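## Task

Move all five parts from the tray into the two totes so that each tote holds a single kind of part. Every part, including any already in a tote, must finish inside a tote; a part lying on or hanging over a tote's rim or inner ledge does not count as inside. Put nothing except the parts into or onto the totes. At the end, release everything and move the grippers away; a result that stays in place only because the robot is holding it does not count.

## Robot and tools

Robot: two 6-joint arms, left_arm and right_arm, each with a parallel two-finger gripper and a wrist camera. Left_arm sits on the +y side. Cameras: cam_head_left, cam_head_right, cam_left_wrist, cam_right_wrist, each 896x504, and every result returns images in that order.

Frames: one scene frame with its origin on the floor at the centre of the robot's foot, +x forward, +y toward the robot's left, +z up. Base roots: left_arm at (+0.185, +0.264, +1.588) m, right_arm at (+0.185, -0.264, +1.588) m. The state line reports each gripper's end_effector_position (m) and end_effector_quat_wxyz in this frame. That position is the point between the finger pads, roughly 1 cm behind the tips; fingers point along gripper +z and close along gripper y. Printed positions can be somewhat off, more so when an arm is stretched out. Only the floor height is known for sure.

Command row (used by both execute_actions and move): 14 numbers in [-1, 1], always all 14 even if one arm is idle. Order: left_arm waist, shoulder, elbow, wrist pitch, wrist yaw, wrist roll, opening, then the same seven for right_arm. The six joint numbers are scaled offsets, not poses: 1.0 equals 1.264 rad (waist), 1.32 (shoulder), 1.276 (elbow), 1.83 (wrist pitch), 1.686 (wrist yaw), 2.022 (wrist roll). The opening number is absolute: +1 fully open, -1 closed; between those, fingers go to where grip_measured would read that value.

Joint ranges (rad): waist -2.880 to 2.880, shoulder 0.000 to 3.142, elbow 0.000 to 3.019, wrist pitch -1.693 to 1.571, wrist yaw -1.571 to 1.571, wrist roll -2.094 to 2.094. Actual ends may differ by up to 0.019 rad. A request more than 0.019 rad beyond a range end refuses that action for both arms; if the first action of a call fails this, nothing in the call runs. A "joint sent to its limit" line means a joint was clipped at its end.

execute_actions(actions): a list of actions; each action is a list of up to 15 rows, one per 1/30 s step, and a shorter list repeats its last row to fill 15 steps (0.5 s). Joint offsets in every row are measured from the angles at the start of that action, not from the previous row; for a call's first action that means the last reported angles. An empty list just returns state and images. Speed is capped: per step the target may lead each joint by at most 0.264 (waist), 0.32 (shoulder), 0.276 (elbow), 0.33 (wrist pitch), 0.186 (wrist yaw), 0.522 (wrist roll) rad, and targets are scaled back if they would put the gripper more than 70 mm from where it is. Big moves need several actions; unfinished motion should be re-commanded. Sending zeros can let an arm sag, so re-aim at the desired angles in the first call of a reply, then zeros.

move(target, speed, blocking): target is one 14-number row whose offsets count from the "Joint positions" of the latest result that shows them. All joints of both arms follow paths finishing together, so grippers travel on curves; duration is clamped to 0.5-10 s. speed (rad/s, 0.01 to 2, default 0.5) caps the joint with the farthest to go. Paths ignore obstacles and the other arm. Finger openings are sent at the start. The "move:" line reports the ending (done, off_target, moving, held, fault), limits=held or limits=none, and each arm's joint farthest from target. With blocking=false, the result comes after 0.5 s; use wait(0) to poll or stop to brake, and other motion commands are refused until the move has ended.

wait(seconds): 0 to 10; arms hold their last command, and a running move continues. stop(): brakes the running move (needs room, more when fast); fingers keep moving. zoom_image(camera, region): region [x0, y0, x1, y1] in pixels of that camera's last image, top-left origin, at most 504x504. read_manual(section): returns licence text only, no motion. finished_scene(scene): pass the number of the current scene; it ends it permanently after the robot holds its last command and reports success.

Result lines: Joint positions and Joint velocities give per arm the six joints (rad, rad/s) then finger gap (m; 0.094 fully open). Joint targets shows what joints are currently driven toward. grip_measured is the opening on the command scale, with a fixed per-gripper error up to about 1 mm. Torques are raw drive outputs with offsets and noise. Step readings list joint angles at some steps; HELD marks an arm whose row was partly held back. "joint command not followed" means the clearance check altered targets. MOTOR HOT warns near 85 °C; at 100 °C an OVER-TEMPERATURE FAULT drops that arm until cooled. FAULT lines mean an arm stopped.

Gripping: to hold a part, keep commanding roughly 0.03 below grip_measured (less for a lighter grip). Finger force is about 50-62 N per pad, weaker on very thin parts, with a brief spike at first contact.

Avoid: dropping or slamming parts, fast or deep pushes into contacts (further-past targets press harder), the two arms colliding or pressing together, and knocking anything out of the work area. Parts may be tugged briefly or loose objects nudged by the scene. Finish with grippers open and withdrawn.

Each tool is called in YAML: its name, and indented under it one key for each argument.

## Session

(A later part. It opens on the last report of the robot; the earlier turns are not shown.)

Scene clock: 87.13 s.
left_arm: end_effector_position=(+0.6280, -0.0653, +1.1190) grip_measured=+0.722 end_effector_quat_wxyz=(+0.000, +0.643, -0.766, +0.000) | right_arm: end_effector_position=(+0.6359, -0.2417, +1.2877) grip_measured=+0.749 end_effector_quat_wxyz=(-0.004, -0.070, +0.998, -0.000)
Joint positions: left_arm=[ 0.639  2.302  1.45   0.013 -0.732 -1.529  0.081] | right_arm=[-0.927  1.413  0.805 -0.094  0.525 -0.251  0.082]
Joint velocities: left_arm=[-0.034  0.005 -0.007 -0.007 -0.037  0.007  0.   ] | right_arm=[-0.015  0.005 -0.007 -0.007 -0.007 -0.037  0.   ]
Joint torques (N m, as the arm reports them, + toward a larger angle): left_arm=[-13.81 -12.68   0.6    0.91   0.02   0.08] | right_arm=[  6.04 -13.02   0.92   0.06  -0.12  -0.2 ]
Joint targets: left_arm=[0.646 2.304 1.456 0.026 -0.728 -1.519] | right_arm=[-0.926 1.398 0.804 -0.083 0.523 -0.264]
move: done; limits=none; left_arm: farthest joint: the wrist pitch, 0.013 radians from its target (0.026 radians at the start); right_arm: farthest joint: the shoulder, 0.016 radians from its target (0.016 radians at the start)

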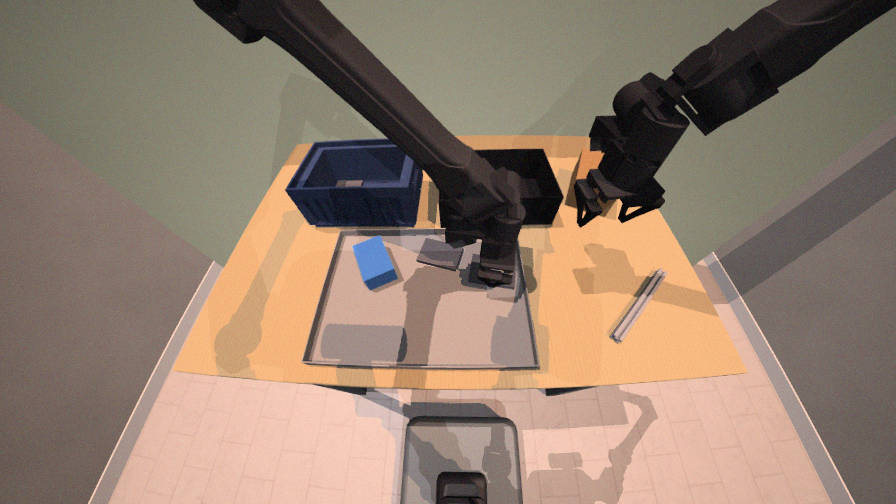

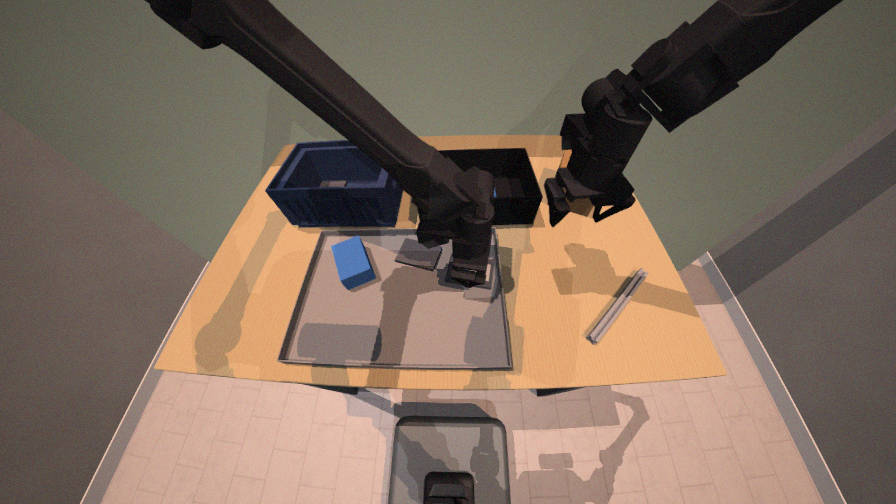

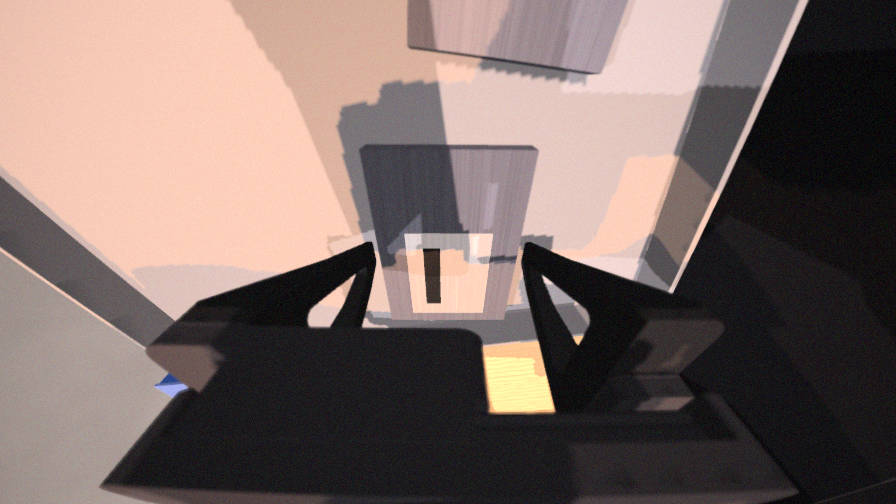

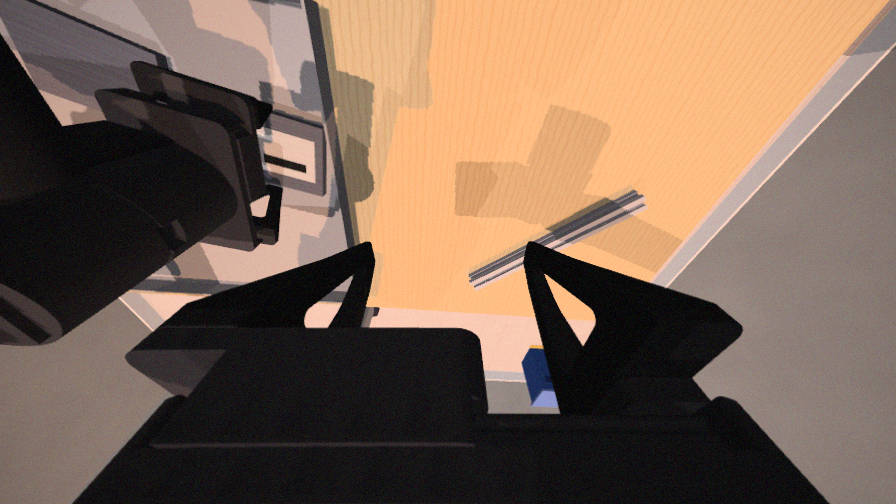

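execute_actions:
  actions:
    - [[0.006,0.0022,0.0054,0.0073,0.0026,0.0052,0.70,0.0008,-0.0114,-0.0008,0.006,-0.0012,-0.0064,0.75],[0.0065,0.003,0.0062,0.0075,0.0028,0.0055,0.68,0.0008,-0.0114,-0.0008,0.006,-0.0012,-0.0064,0.75],[0.007,0.0038,0.007,0.0078,0.003,0.0058,0.66,0.0008,-0.0114,-0.0008,0.006,-0.0012,-0.0064,0.75],[0.0075,0.0046,0.0078,0.008,0.0032,0.0061,0.64,0.0008,-0.0114,-0.0008,0.006,-0.0012,-0.0064,0.75],[0.0078,0.0053,0.0085,0.0082,0.0034,0.0064,0.62,0.0008,-0.0114,-0.0008,0.006,-0.0012,-0.0064,0.75],[0.0081,0.0059,0.0091,0.0084,0.0036,0.0066,0.60,0.0008,-0.0114,-0.0008,0.006,-0.0012,-0.0064,0.75],[0.0081,0.0059,0.0091,0.0084,0.0036,0.0066,0.585,0.0008,-0.0114,-0.0008,0.006,-0.0012,-0.0064,0.75],[0.0081,0.0059,0.0091,0.0084,0.0036,0.0066,0.57,0.0008,-0.0114,-0.0008,0.006,-0.0012,-0.0064,0.75],[0.0081,0.0059,0.0091,0.0084,0.0036,0.0066,0.555,0.0008,-0.0114,-0.0008,0.006,-0.0012,-0.0064,0.75],[0.0081,0.0059,0.0091,0.0084,0.0036,0.0066,0.54,0.0008,-0.0114,-0.0008,0.006,-0.0012,-0.0064,0.75],[0.0081,0.0059,0.0091,0.0084,0.0036,0.0066,0.525,0.0008,-0.0114,-0.0008,0.006,-0.0012,-0.0064,0.75],[0.0081,0.0059,0.0091,0.0084,0.0036,0.0066,0.51,0.0008,-0.0114,-0.0008,0.006,-0.0012,-0.0064,0.75],[0.0081,0.0059,0.0091,0.0084,0.0036,0.0066,0.49,0.0008,-0.0114,-0.0008,0.006,-0.0012,-0.0064,0.75],[0.0081,0.0059,0.0091,0.0084,0.0036,0.0066,0.47,0.0008,-0.0114,-0.0008,0.006,-0.0012,-0.0064,0.75],[0.0081,0.0059,0.0091,0.0084,0.0036,0.0066,0.45,0.0008,-0.0114,-0.0008,0.006,-0.0012,-0.0064,0.75]]

wait:
  seconds: 0.3

Scene clock: 89.57 s.
left_arm: end_effector_position=(+0.6293, -0.0662, +1.1185) grip_measured=+0.499 end_effector_quat_wxyz=(-0.000, +0.643, -0.766, +0.002) | right_arm: end_effector_position=(+0.6359, -0.2417, +1.2877) grip_measured=+0.749 end_effector_quat_wxyz=(-0.004, -0.070, +0.998, -0.000)
Joint positions: left_arm=[ 0.639  2.304  1.453  0.015 -0.73  -1.525  0.07 ] | right_arm=[-0.927  1.413  0.805 -0.094  0.525 -0.251  0.082]
Joint velocities: left_arm=[-0.015 -0.005  0.007 -0.012  0.081  0.022 -0.   ] | right_arm=[-0.015  0.005  0.002 -0.007 -0.007 -0.022 -0.001]
Joint torques (N m, as the arm reports them, + toward a larger angle): left_arm=[-13.85 -12.65   0.51   0.87   0.04   0.13] | right_arm=[  5.97 -12.86   0.92   0.04  -0.13  -0.18]
Joint targets: left_arm=[0.650 2.310 1.461 0.029 -0.726 -1.516] | right_arm=[-0.926 1.398 0.804 -0.083 0.523 -0.263]
Step readings (joint positions):
0: left_arm=[0.639 2.302 1.450 0.013 -0.732 -1.528] | right_arm=[-0.927 1.413 0.805 -0.094 0.525 -0.251]
1: left_arm=[0.639 2.302 1.450 0.013 -0.732 -1.528] | right_arm=[-0.927 1.413 0.805 -0.094 0.525 -0.251]
2: left_arm=[0.639 2.302 1.450 0.013 -0.731 -1.528] | right_arm=[-0.927 1.413 0.805 -0.094 0.525 -0.251]
4: left_arm=[0.639 2.302 1.451 0.014 -0.731 -1.528] | right_arm=[-0.927 1.413 0.805 -0.094 0.525 -0.251]
8: left_arm=[0.639 2.303 1.453 0.015 -0.730 -1.526] | right_arm=[-0.927 1.413 0.805 -0.094 0.525 -0.251]
15: Joint positions above

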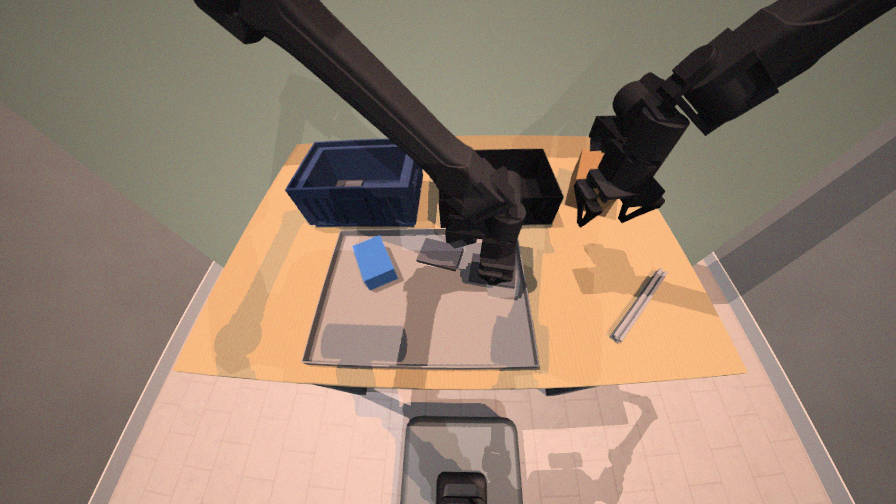

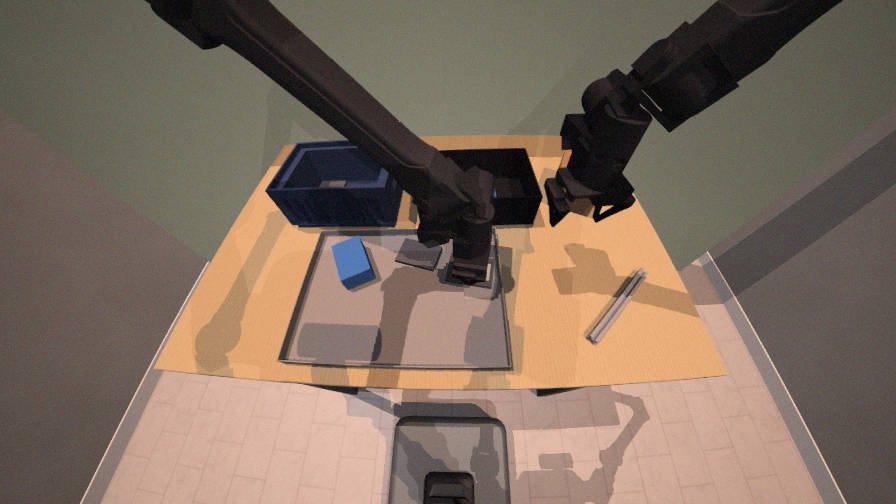

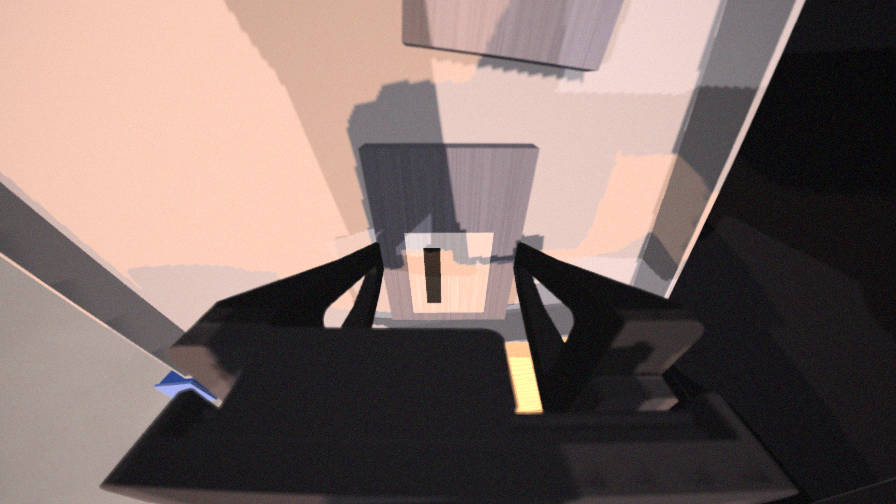

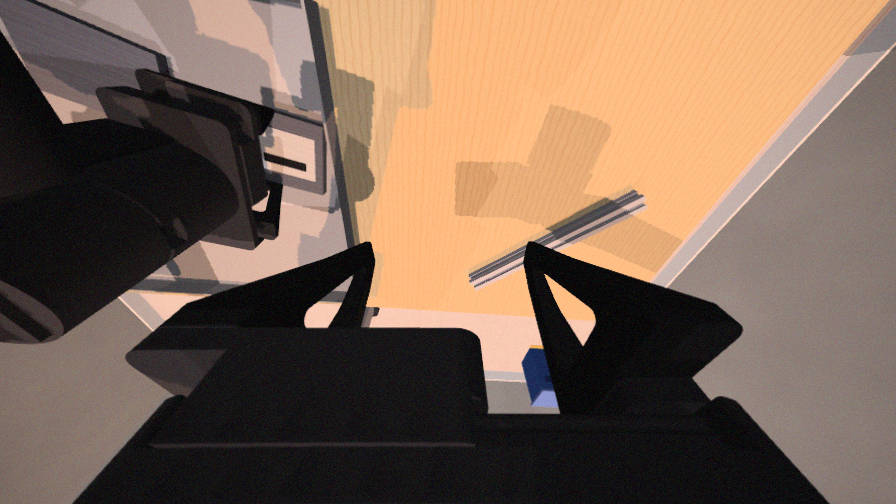

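Scene clock: 89.87 s.
left_arm: end_effector_position=(+0.6293, -0.0662, +1.1185) grip_measured=+0.499 end_effector_quat_wxyz=(-0.000, +0.643, -0.766, +0.002) | right_arm: end_effector_position=(+0.6359, -0.2417, +1.2877) grip_measured=+0.749 end_effector_quat_wxyz=(-0.004, -0.070, +0.998, -0.000)
Joint positions: left_arm=[ 0.639  2.304  1.453  0.015 -0.73  -1.525  0.07 ] | right_arm=[-0.927  1.413  0.805 -0.094  0.525 -0.251  0.082]
Joint velocities: left_arm=[ 0.005 -0.015 -0.022 -0.002 -0.007  0.051  0.001] | right_arm=[-0.015 -0.015  0.002 -0.007 -0.022 -0.007 -0.   ]
Joint torques (N m, as the arm reports them, + toward a larger angle): left_arm=[-13.96 -12.64   0.64   0.9    0.04   0.14] | right_arm=[  6.12 -12.92   0.94   0.02  -0.12  -0.19]
Joint targets: left_arm=[0.650 2.310 1.461 0.029 -0.726 -1.516] | right_arm=[-0.926 1.398 0.804 -0.083 0.523 -0.263]
wait: 0.30 s; at rest by 0.17 s

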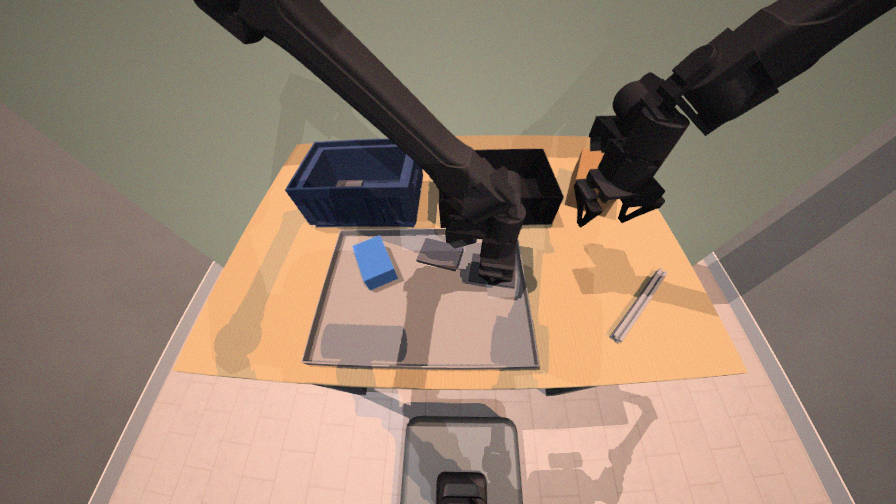

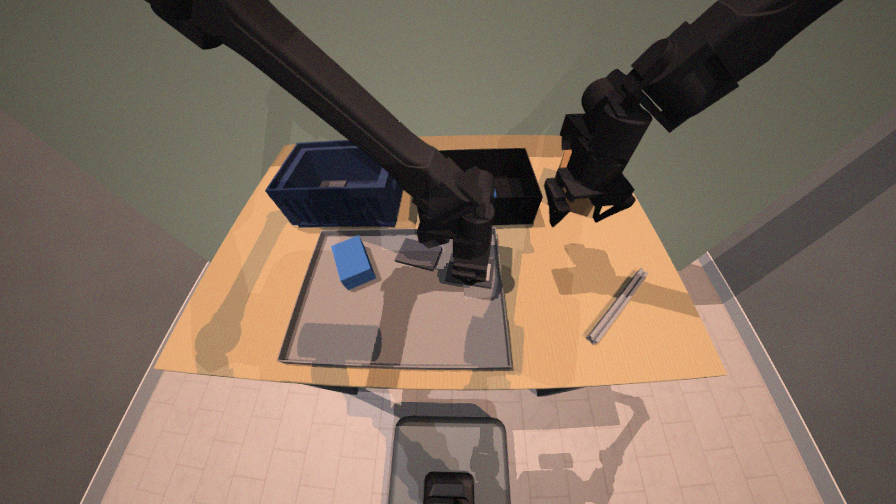

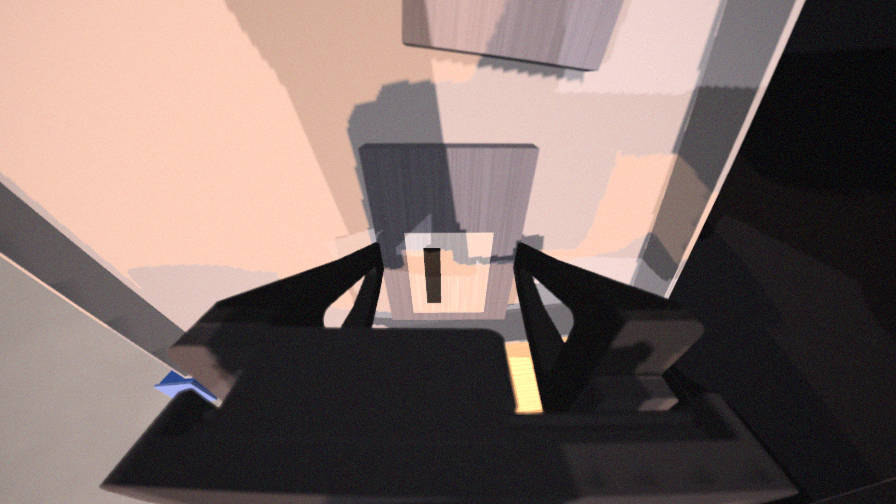

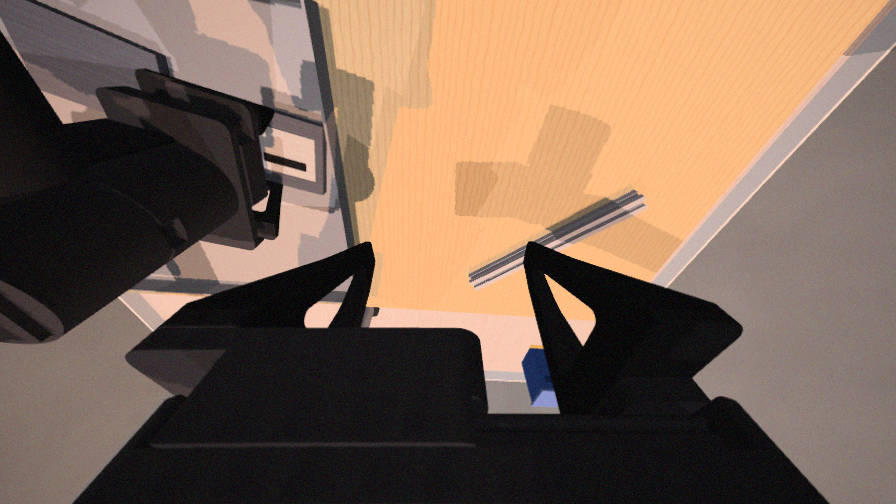

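move:
  target: [-0.1403,-0.3289,-0.2189,-0.1527,-0.0635,-0.0524,0.45,0.0008,-0.0114,-0.0008,0.006,-0.0012,-0.0064,0.75]
  speed: 0.6

Scene clock: 92.90 s.
left_arm: end_effector_position=(+0.6588, -0.0167, +1.3039) grip_measured=+0.499 end_effector_quat_wxyz=(-0.004, +0.615, -0.789, +0.003) | right_arm: end_effector_position=(+0.6359, -0.2417, +1.2877) grip_measured=+0.749 end_effector_quat_wxyz=(-0.004, -0.070, +0.998, -0.000)
Joint positions: left_arm=[ 0.48   1.87   1.174 -0.254 -0.834 -1.621  0.07 ] | right_arm=[-0.927  1.413  0.805 -0.094  0.525 -0.251  0.082]
Joint velocities: left_arm=[-0.024  0.005  0.002 -0.007  0.066  0.007  0.   ] | right_arm=[-0.005 -0.015 -0.012  0.017 -0.066 -0.022  0.   ]
Joint torques (N m, as the arm reports them, + toward a larger angle): left_arm=[-14.71 -12.39   1.66   0.04  -0.24  -0.13] | right_arm=[  6.08 -13.01   0.96   0.04  -0.13  -0.19]
Joint targets: left_arm=[0.462 1.870 1.174 -0.264 -0.837 -1.631] | right_arm=[-0.926 1.398 0.804 -0.083 0.523 -0.263]
move: done; limits=none; left_arm: farthest joint: the waist, 0.018 radians from its target (0.178 radians at the start); right_arm: farthest joint: the shoulder, 0.016 radians from its target (0.016 radians at the start)

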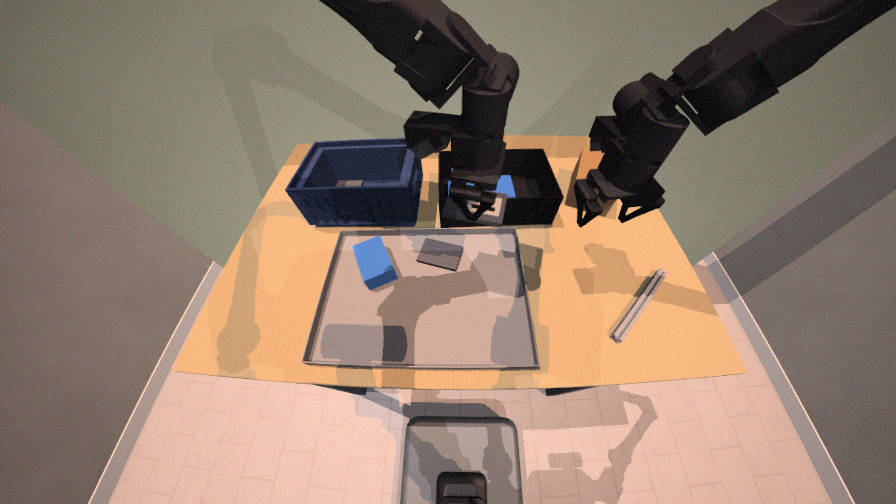

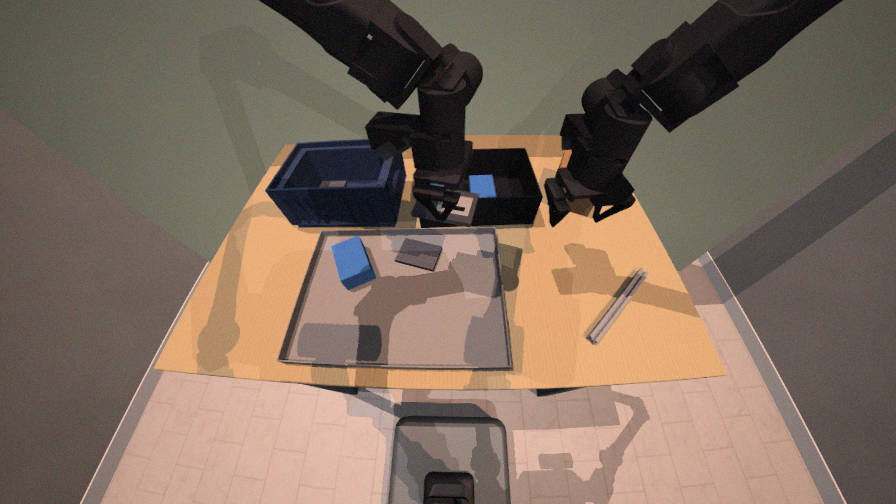

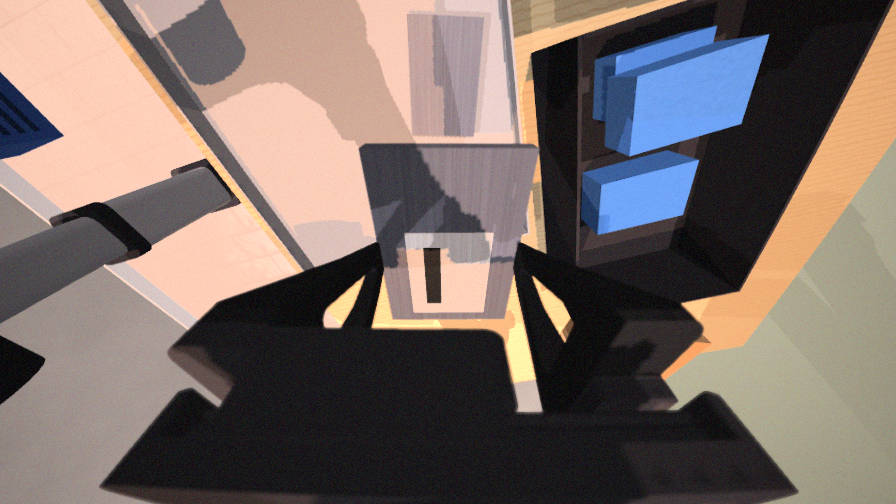

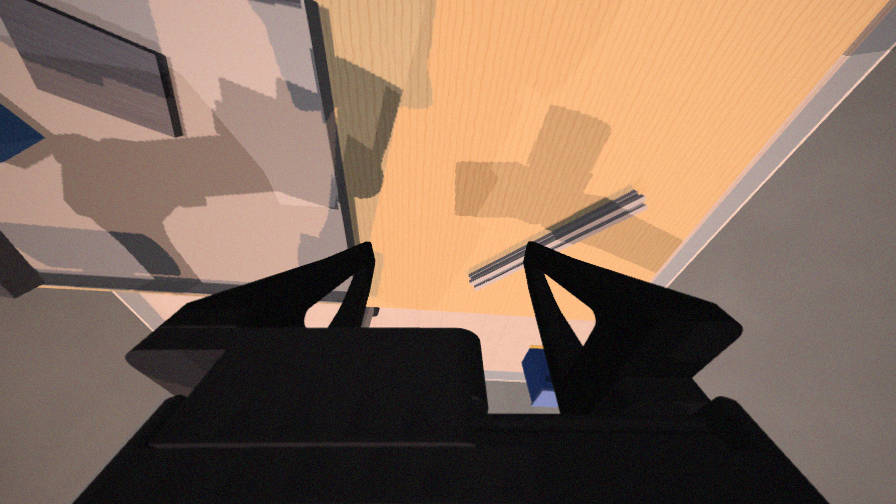

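move:
  target: [0.2827,-0.2253,0.2875,-0.2345,0.146,0.0689,0.45,0.235,0.355,0.345,-0.0811,0.1095,0.0611,0.8]
  speed: 0.6

Scene clock: 97.60 s.
left_arm: end_effector_position=(+0.8697, +0.2476, +1.3293) grip_measured=+0.499 end_effector_quat_wxyz=(-0.005, +0.700, -0.714, -0.003) | right_arm: end_effector_position=(+0.6840, -0.0301, +1.2416) grip_measured=+0.799 end_effector_quat_wxyz=(-0.018, -0.155, +0.988, +0.014)
Joint positions: left_arm=[ 0.853  1.577  1.531 -0.673 -0.591 -1.492  0.07 ] | right_arm=[-0.633  1.89   1.234 -0.235  0.708 -0.141  0.085]
Joint velocities: left_arm=[ 0.005 -0.015 -0.012 -0.012 -0.022  0.007  0.001] | right_arm=[-0.015  0.005 -0.012  0.002  0.022 -0.051 -0.001]
Joint torques (N m, as the arm reports them, + toward a larger angle): left_arm=[-10.21 -18.58   5.96   0.09   0.01   0.13] | right_arm=[ 12.88 -13.45   2.41  -0.64   0.06   0.06]
Joint targets: left_arm=[0.837 1.572 1.541 -0.683 -0.587 -1.482] | right_arm=[-0.630 1.882 1.245 -0.242 0.710 -0.127]
move: done; limits=none; left_arm: farthest joint: the waist, 0.016 radians from its target (0.358 radians at the start); right_arm: farthest joint: the wrist roll, 0.014 radians from its target (0.123 radians at the start)

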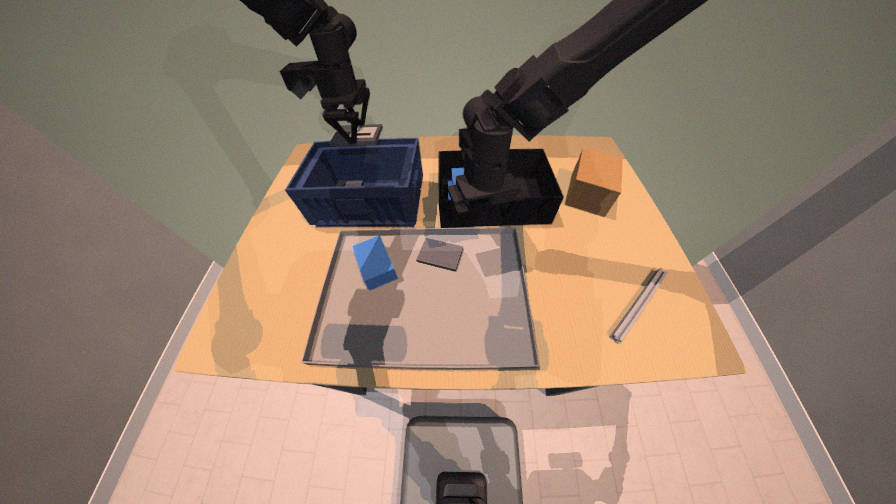

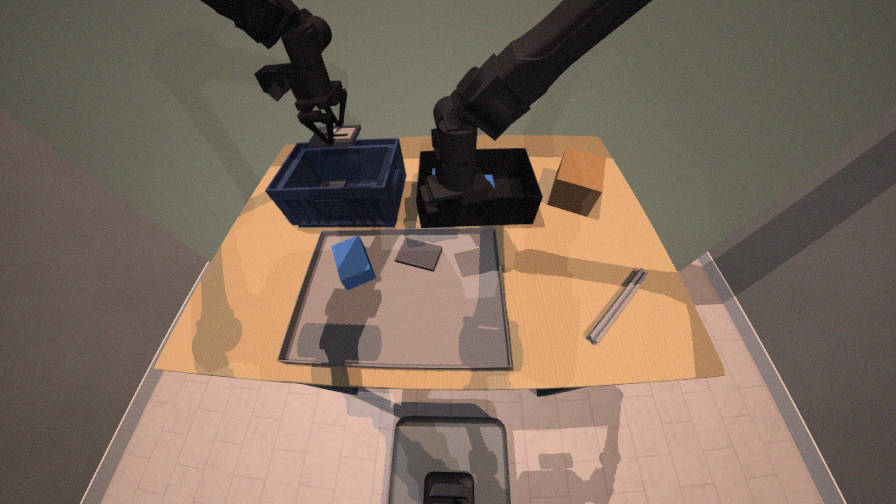

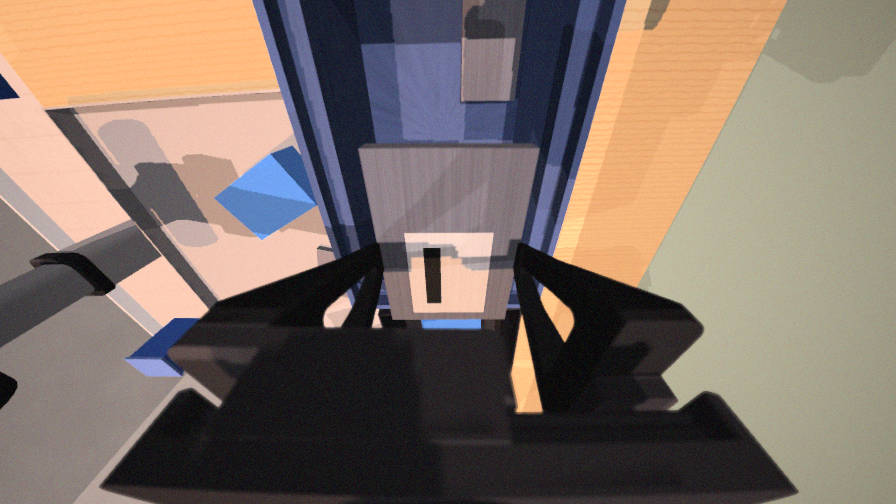

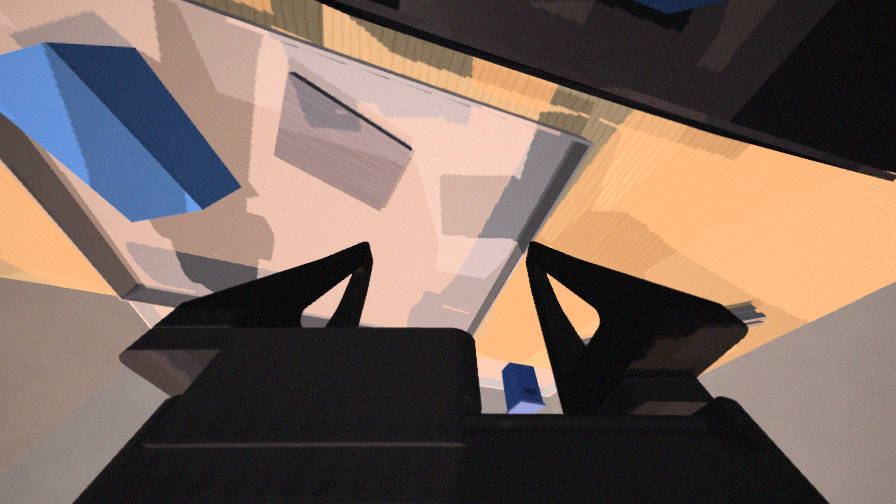

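move:
  target: [0.1049,0.2473,0.1617,0.1154,0.0706,0.0607,0.45,0.2277,0.3562,0.3582,-0.0901,0.1122,0.0747,0.8]
  speed: 0.5

Scene clock: 100.33 s.
left_arm: end_effector_position=(+0.8643, +0.2331, +1.1548) grip_measured=+0.499 end_effector_quat_wxyz=(+0.004, +0.693, -0.721, -0.001) | right_arm: end_effector_position=(+0.6278, +0.2068, +1.2428) grip_measured=+0.799 end_effector_quat_wxyz=(+0.000, -0.237, +0.971, +0.001)
Joint positions: left_arm=[ 0.986  1.919  1.712 -0.474 -0.475 -1.378  0.07 ] | right_arm=[-0.354  2.369  1.673 -0.393  0.895 -0.006  0.085]
Joint velocities: left_arm=[ 0.005  0.005 -0.007 -0.012  0.007 -0.037  0.001] | right_arm=[-0.005 -0.005 -0.007  0.007 -0.037 -0.007 -0.   ]
Joint torques (N m, as the arm reports them, + toward a larger angle): left_arm=[ -9.59 -21.12   6.25   0.9    0.     0.16] | right_arm=[ 19.5  -13.2    3.9   -0.56   0.09   0.03]
Joint targets: left_arm=[0.986 1.904 1.737 -0.462 -0.472 -1.369] | right_arm=[-0.345 2.361 1.691 -0.400 0.897 0.009]
move: off_target (left_arm); limits=none; left_arm: farthest joint: the elbow, 0.025 radians from its target (0.207 radians at the start); right_arm: farthest joint: the elbow, 0.018 radians from its target (0.457 radians at the start)

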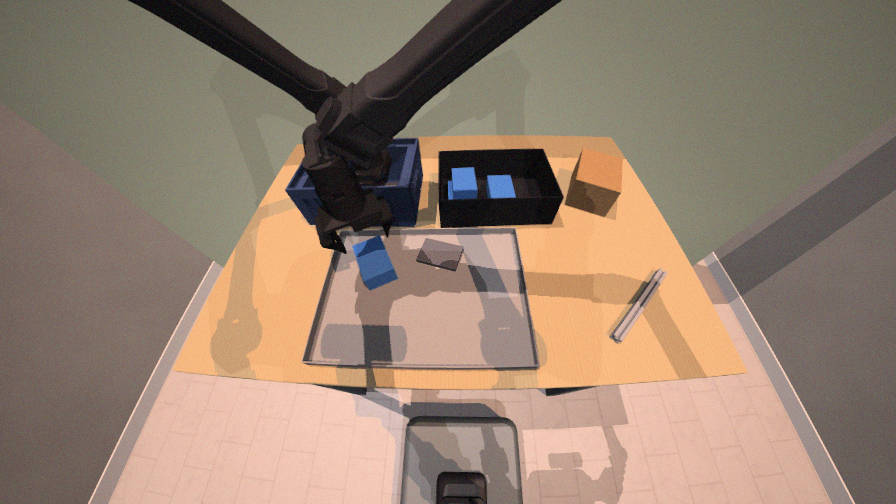

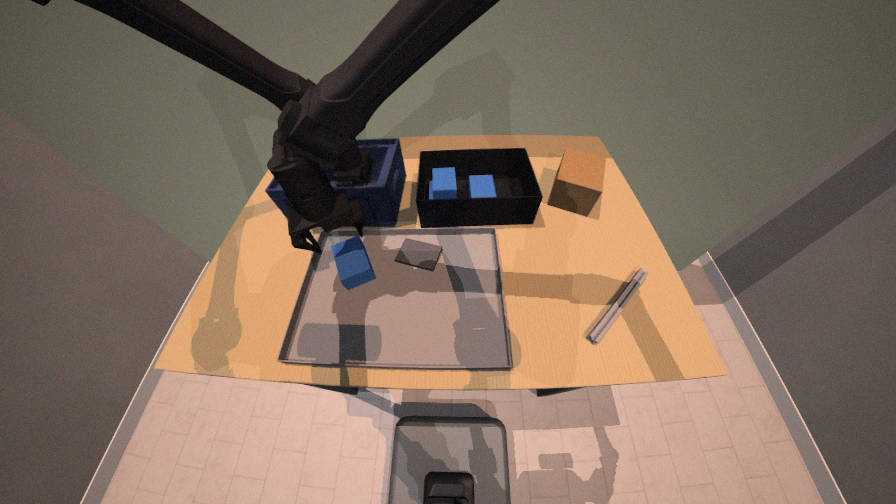

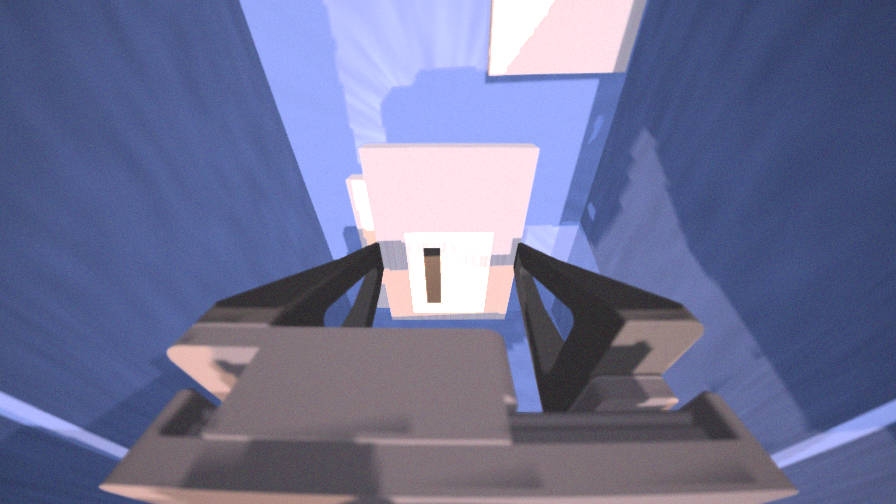

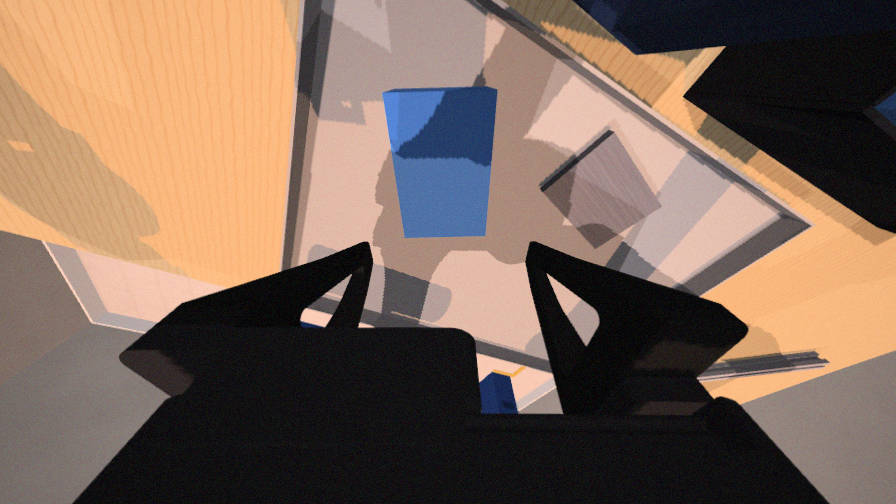

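move:
  target: [0.0125,0.0303,0.0438,0.0119,0.0073,0.0085,0.45,-0.0879,0.1349,0.1538,0.0651,-0.0333,-0.0892,0.92]
  speed: 0.2

Scene clock: 105.30 s.
left_arm: end_effector_position=(+0.8632, +0.2262, +1.1443) grip_measured=+0.499 end_effector_quat_wxyz=(+0.008, +0.689, -0.724, +0.000) | right_arm: end_effector_position=(+0.6344, +0.2107, +1.1420) grip_measured=+0.919 end_effector_quat_wxyz=(+0.000, -0.246, +0.969, -0.001)
Joint positions: left_arm=[ 0.986  1.947  1.734 -0.474 -0.469 -1.371  0.07 ] | right_arm=[-0.465  2.543  1.851 -0.284  0.841 -0.171  0.09 ]
Joint velocities: left_arm=[-0.005 -0.005 -0.007 -0.007 -0.037 -0.051  0.001] | right_arm=[-0.005 -0.015  0.012  0.007  0.007 -0.037  0.   ]
Joint torques (N m, as the arm reports them, + toward a larger angle): left_arm=[ -8.28 -19.12   7.02   1.19   0.08   0.13] | right_arm=[ 18.95 -12.19   3.43   0.01  -0.13  -0.21]
Joint targets: left_arm=[1.002 1.959 1.768 -0.452 -0.463 -1.361] | right_arm=[-0.465 2.547 1.869 -0.274 0.839 -0.186]
move: off_target (left_arm); limits=none; left_arm: farthest joint: the elbow, 0.034 radians from its target (0.056 radians at the start); right_arm: farthest joint: the elbow, 0.018 radians from its target (0.196 radians at the start)

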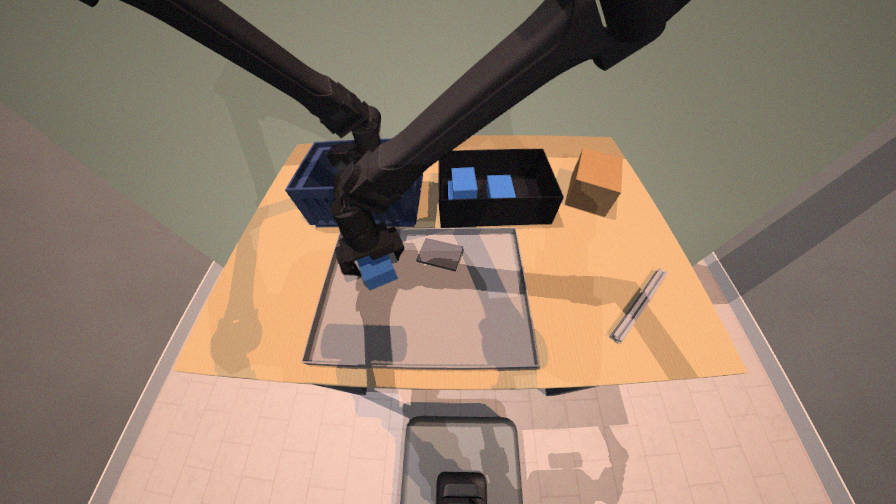

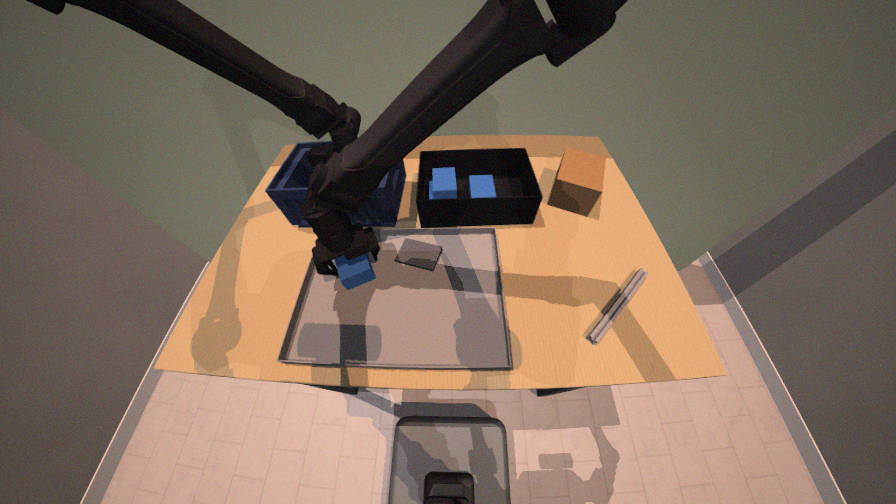

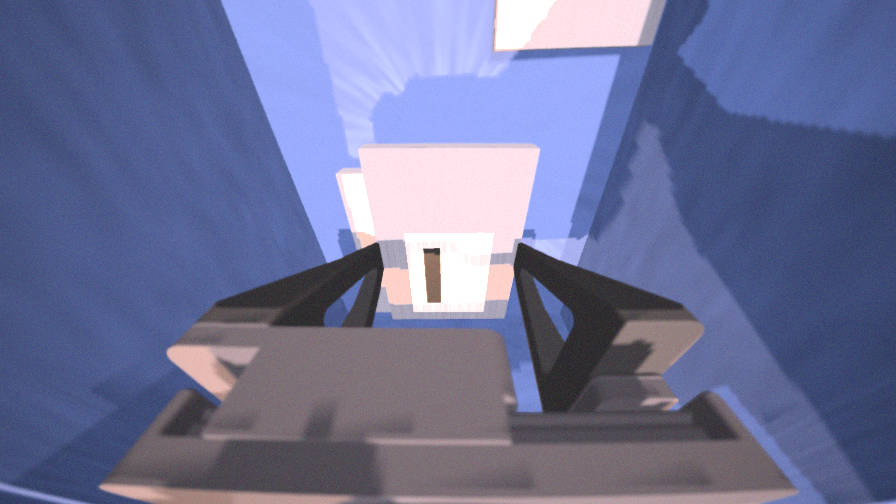

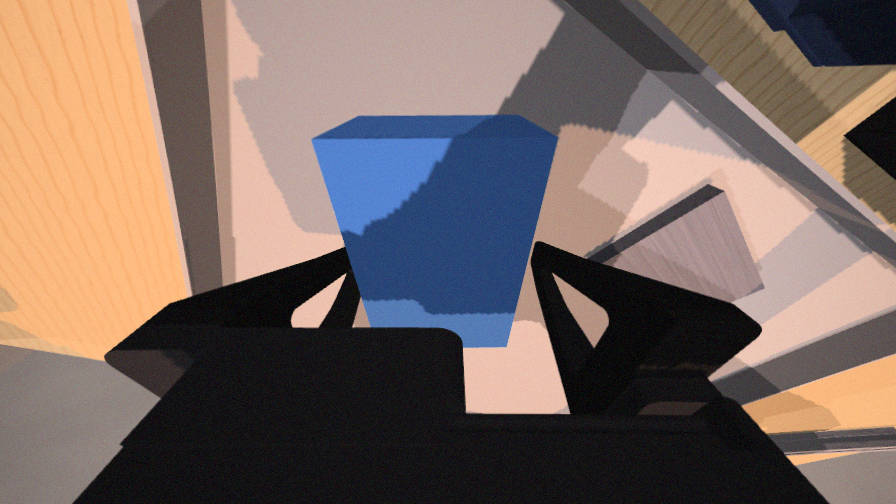

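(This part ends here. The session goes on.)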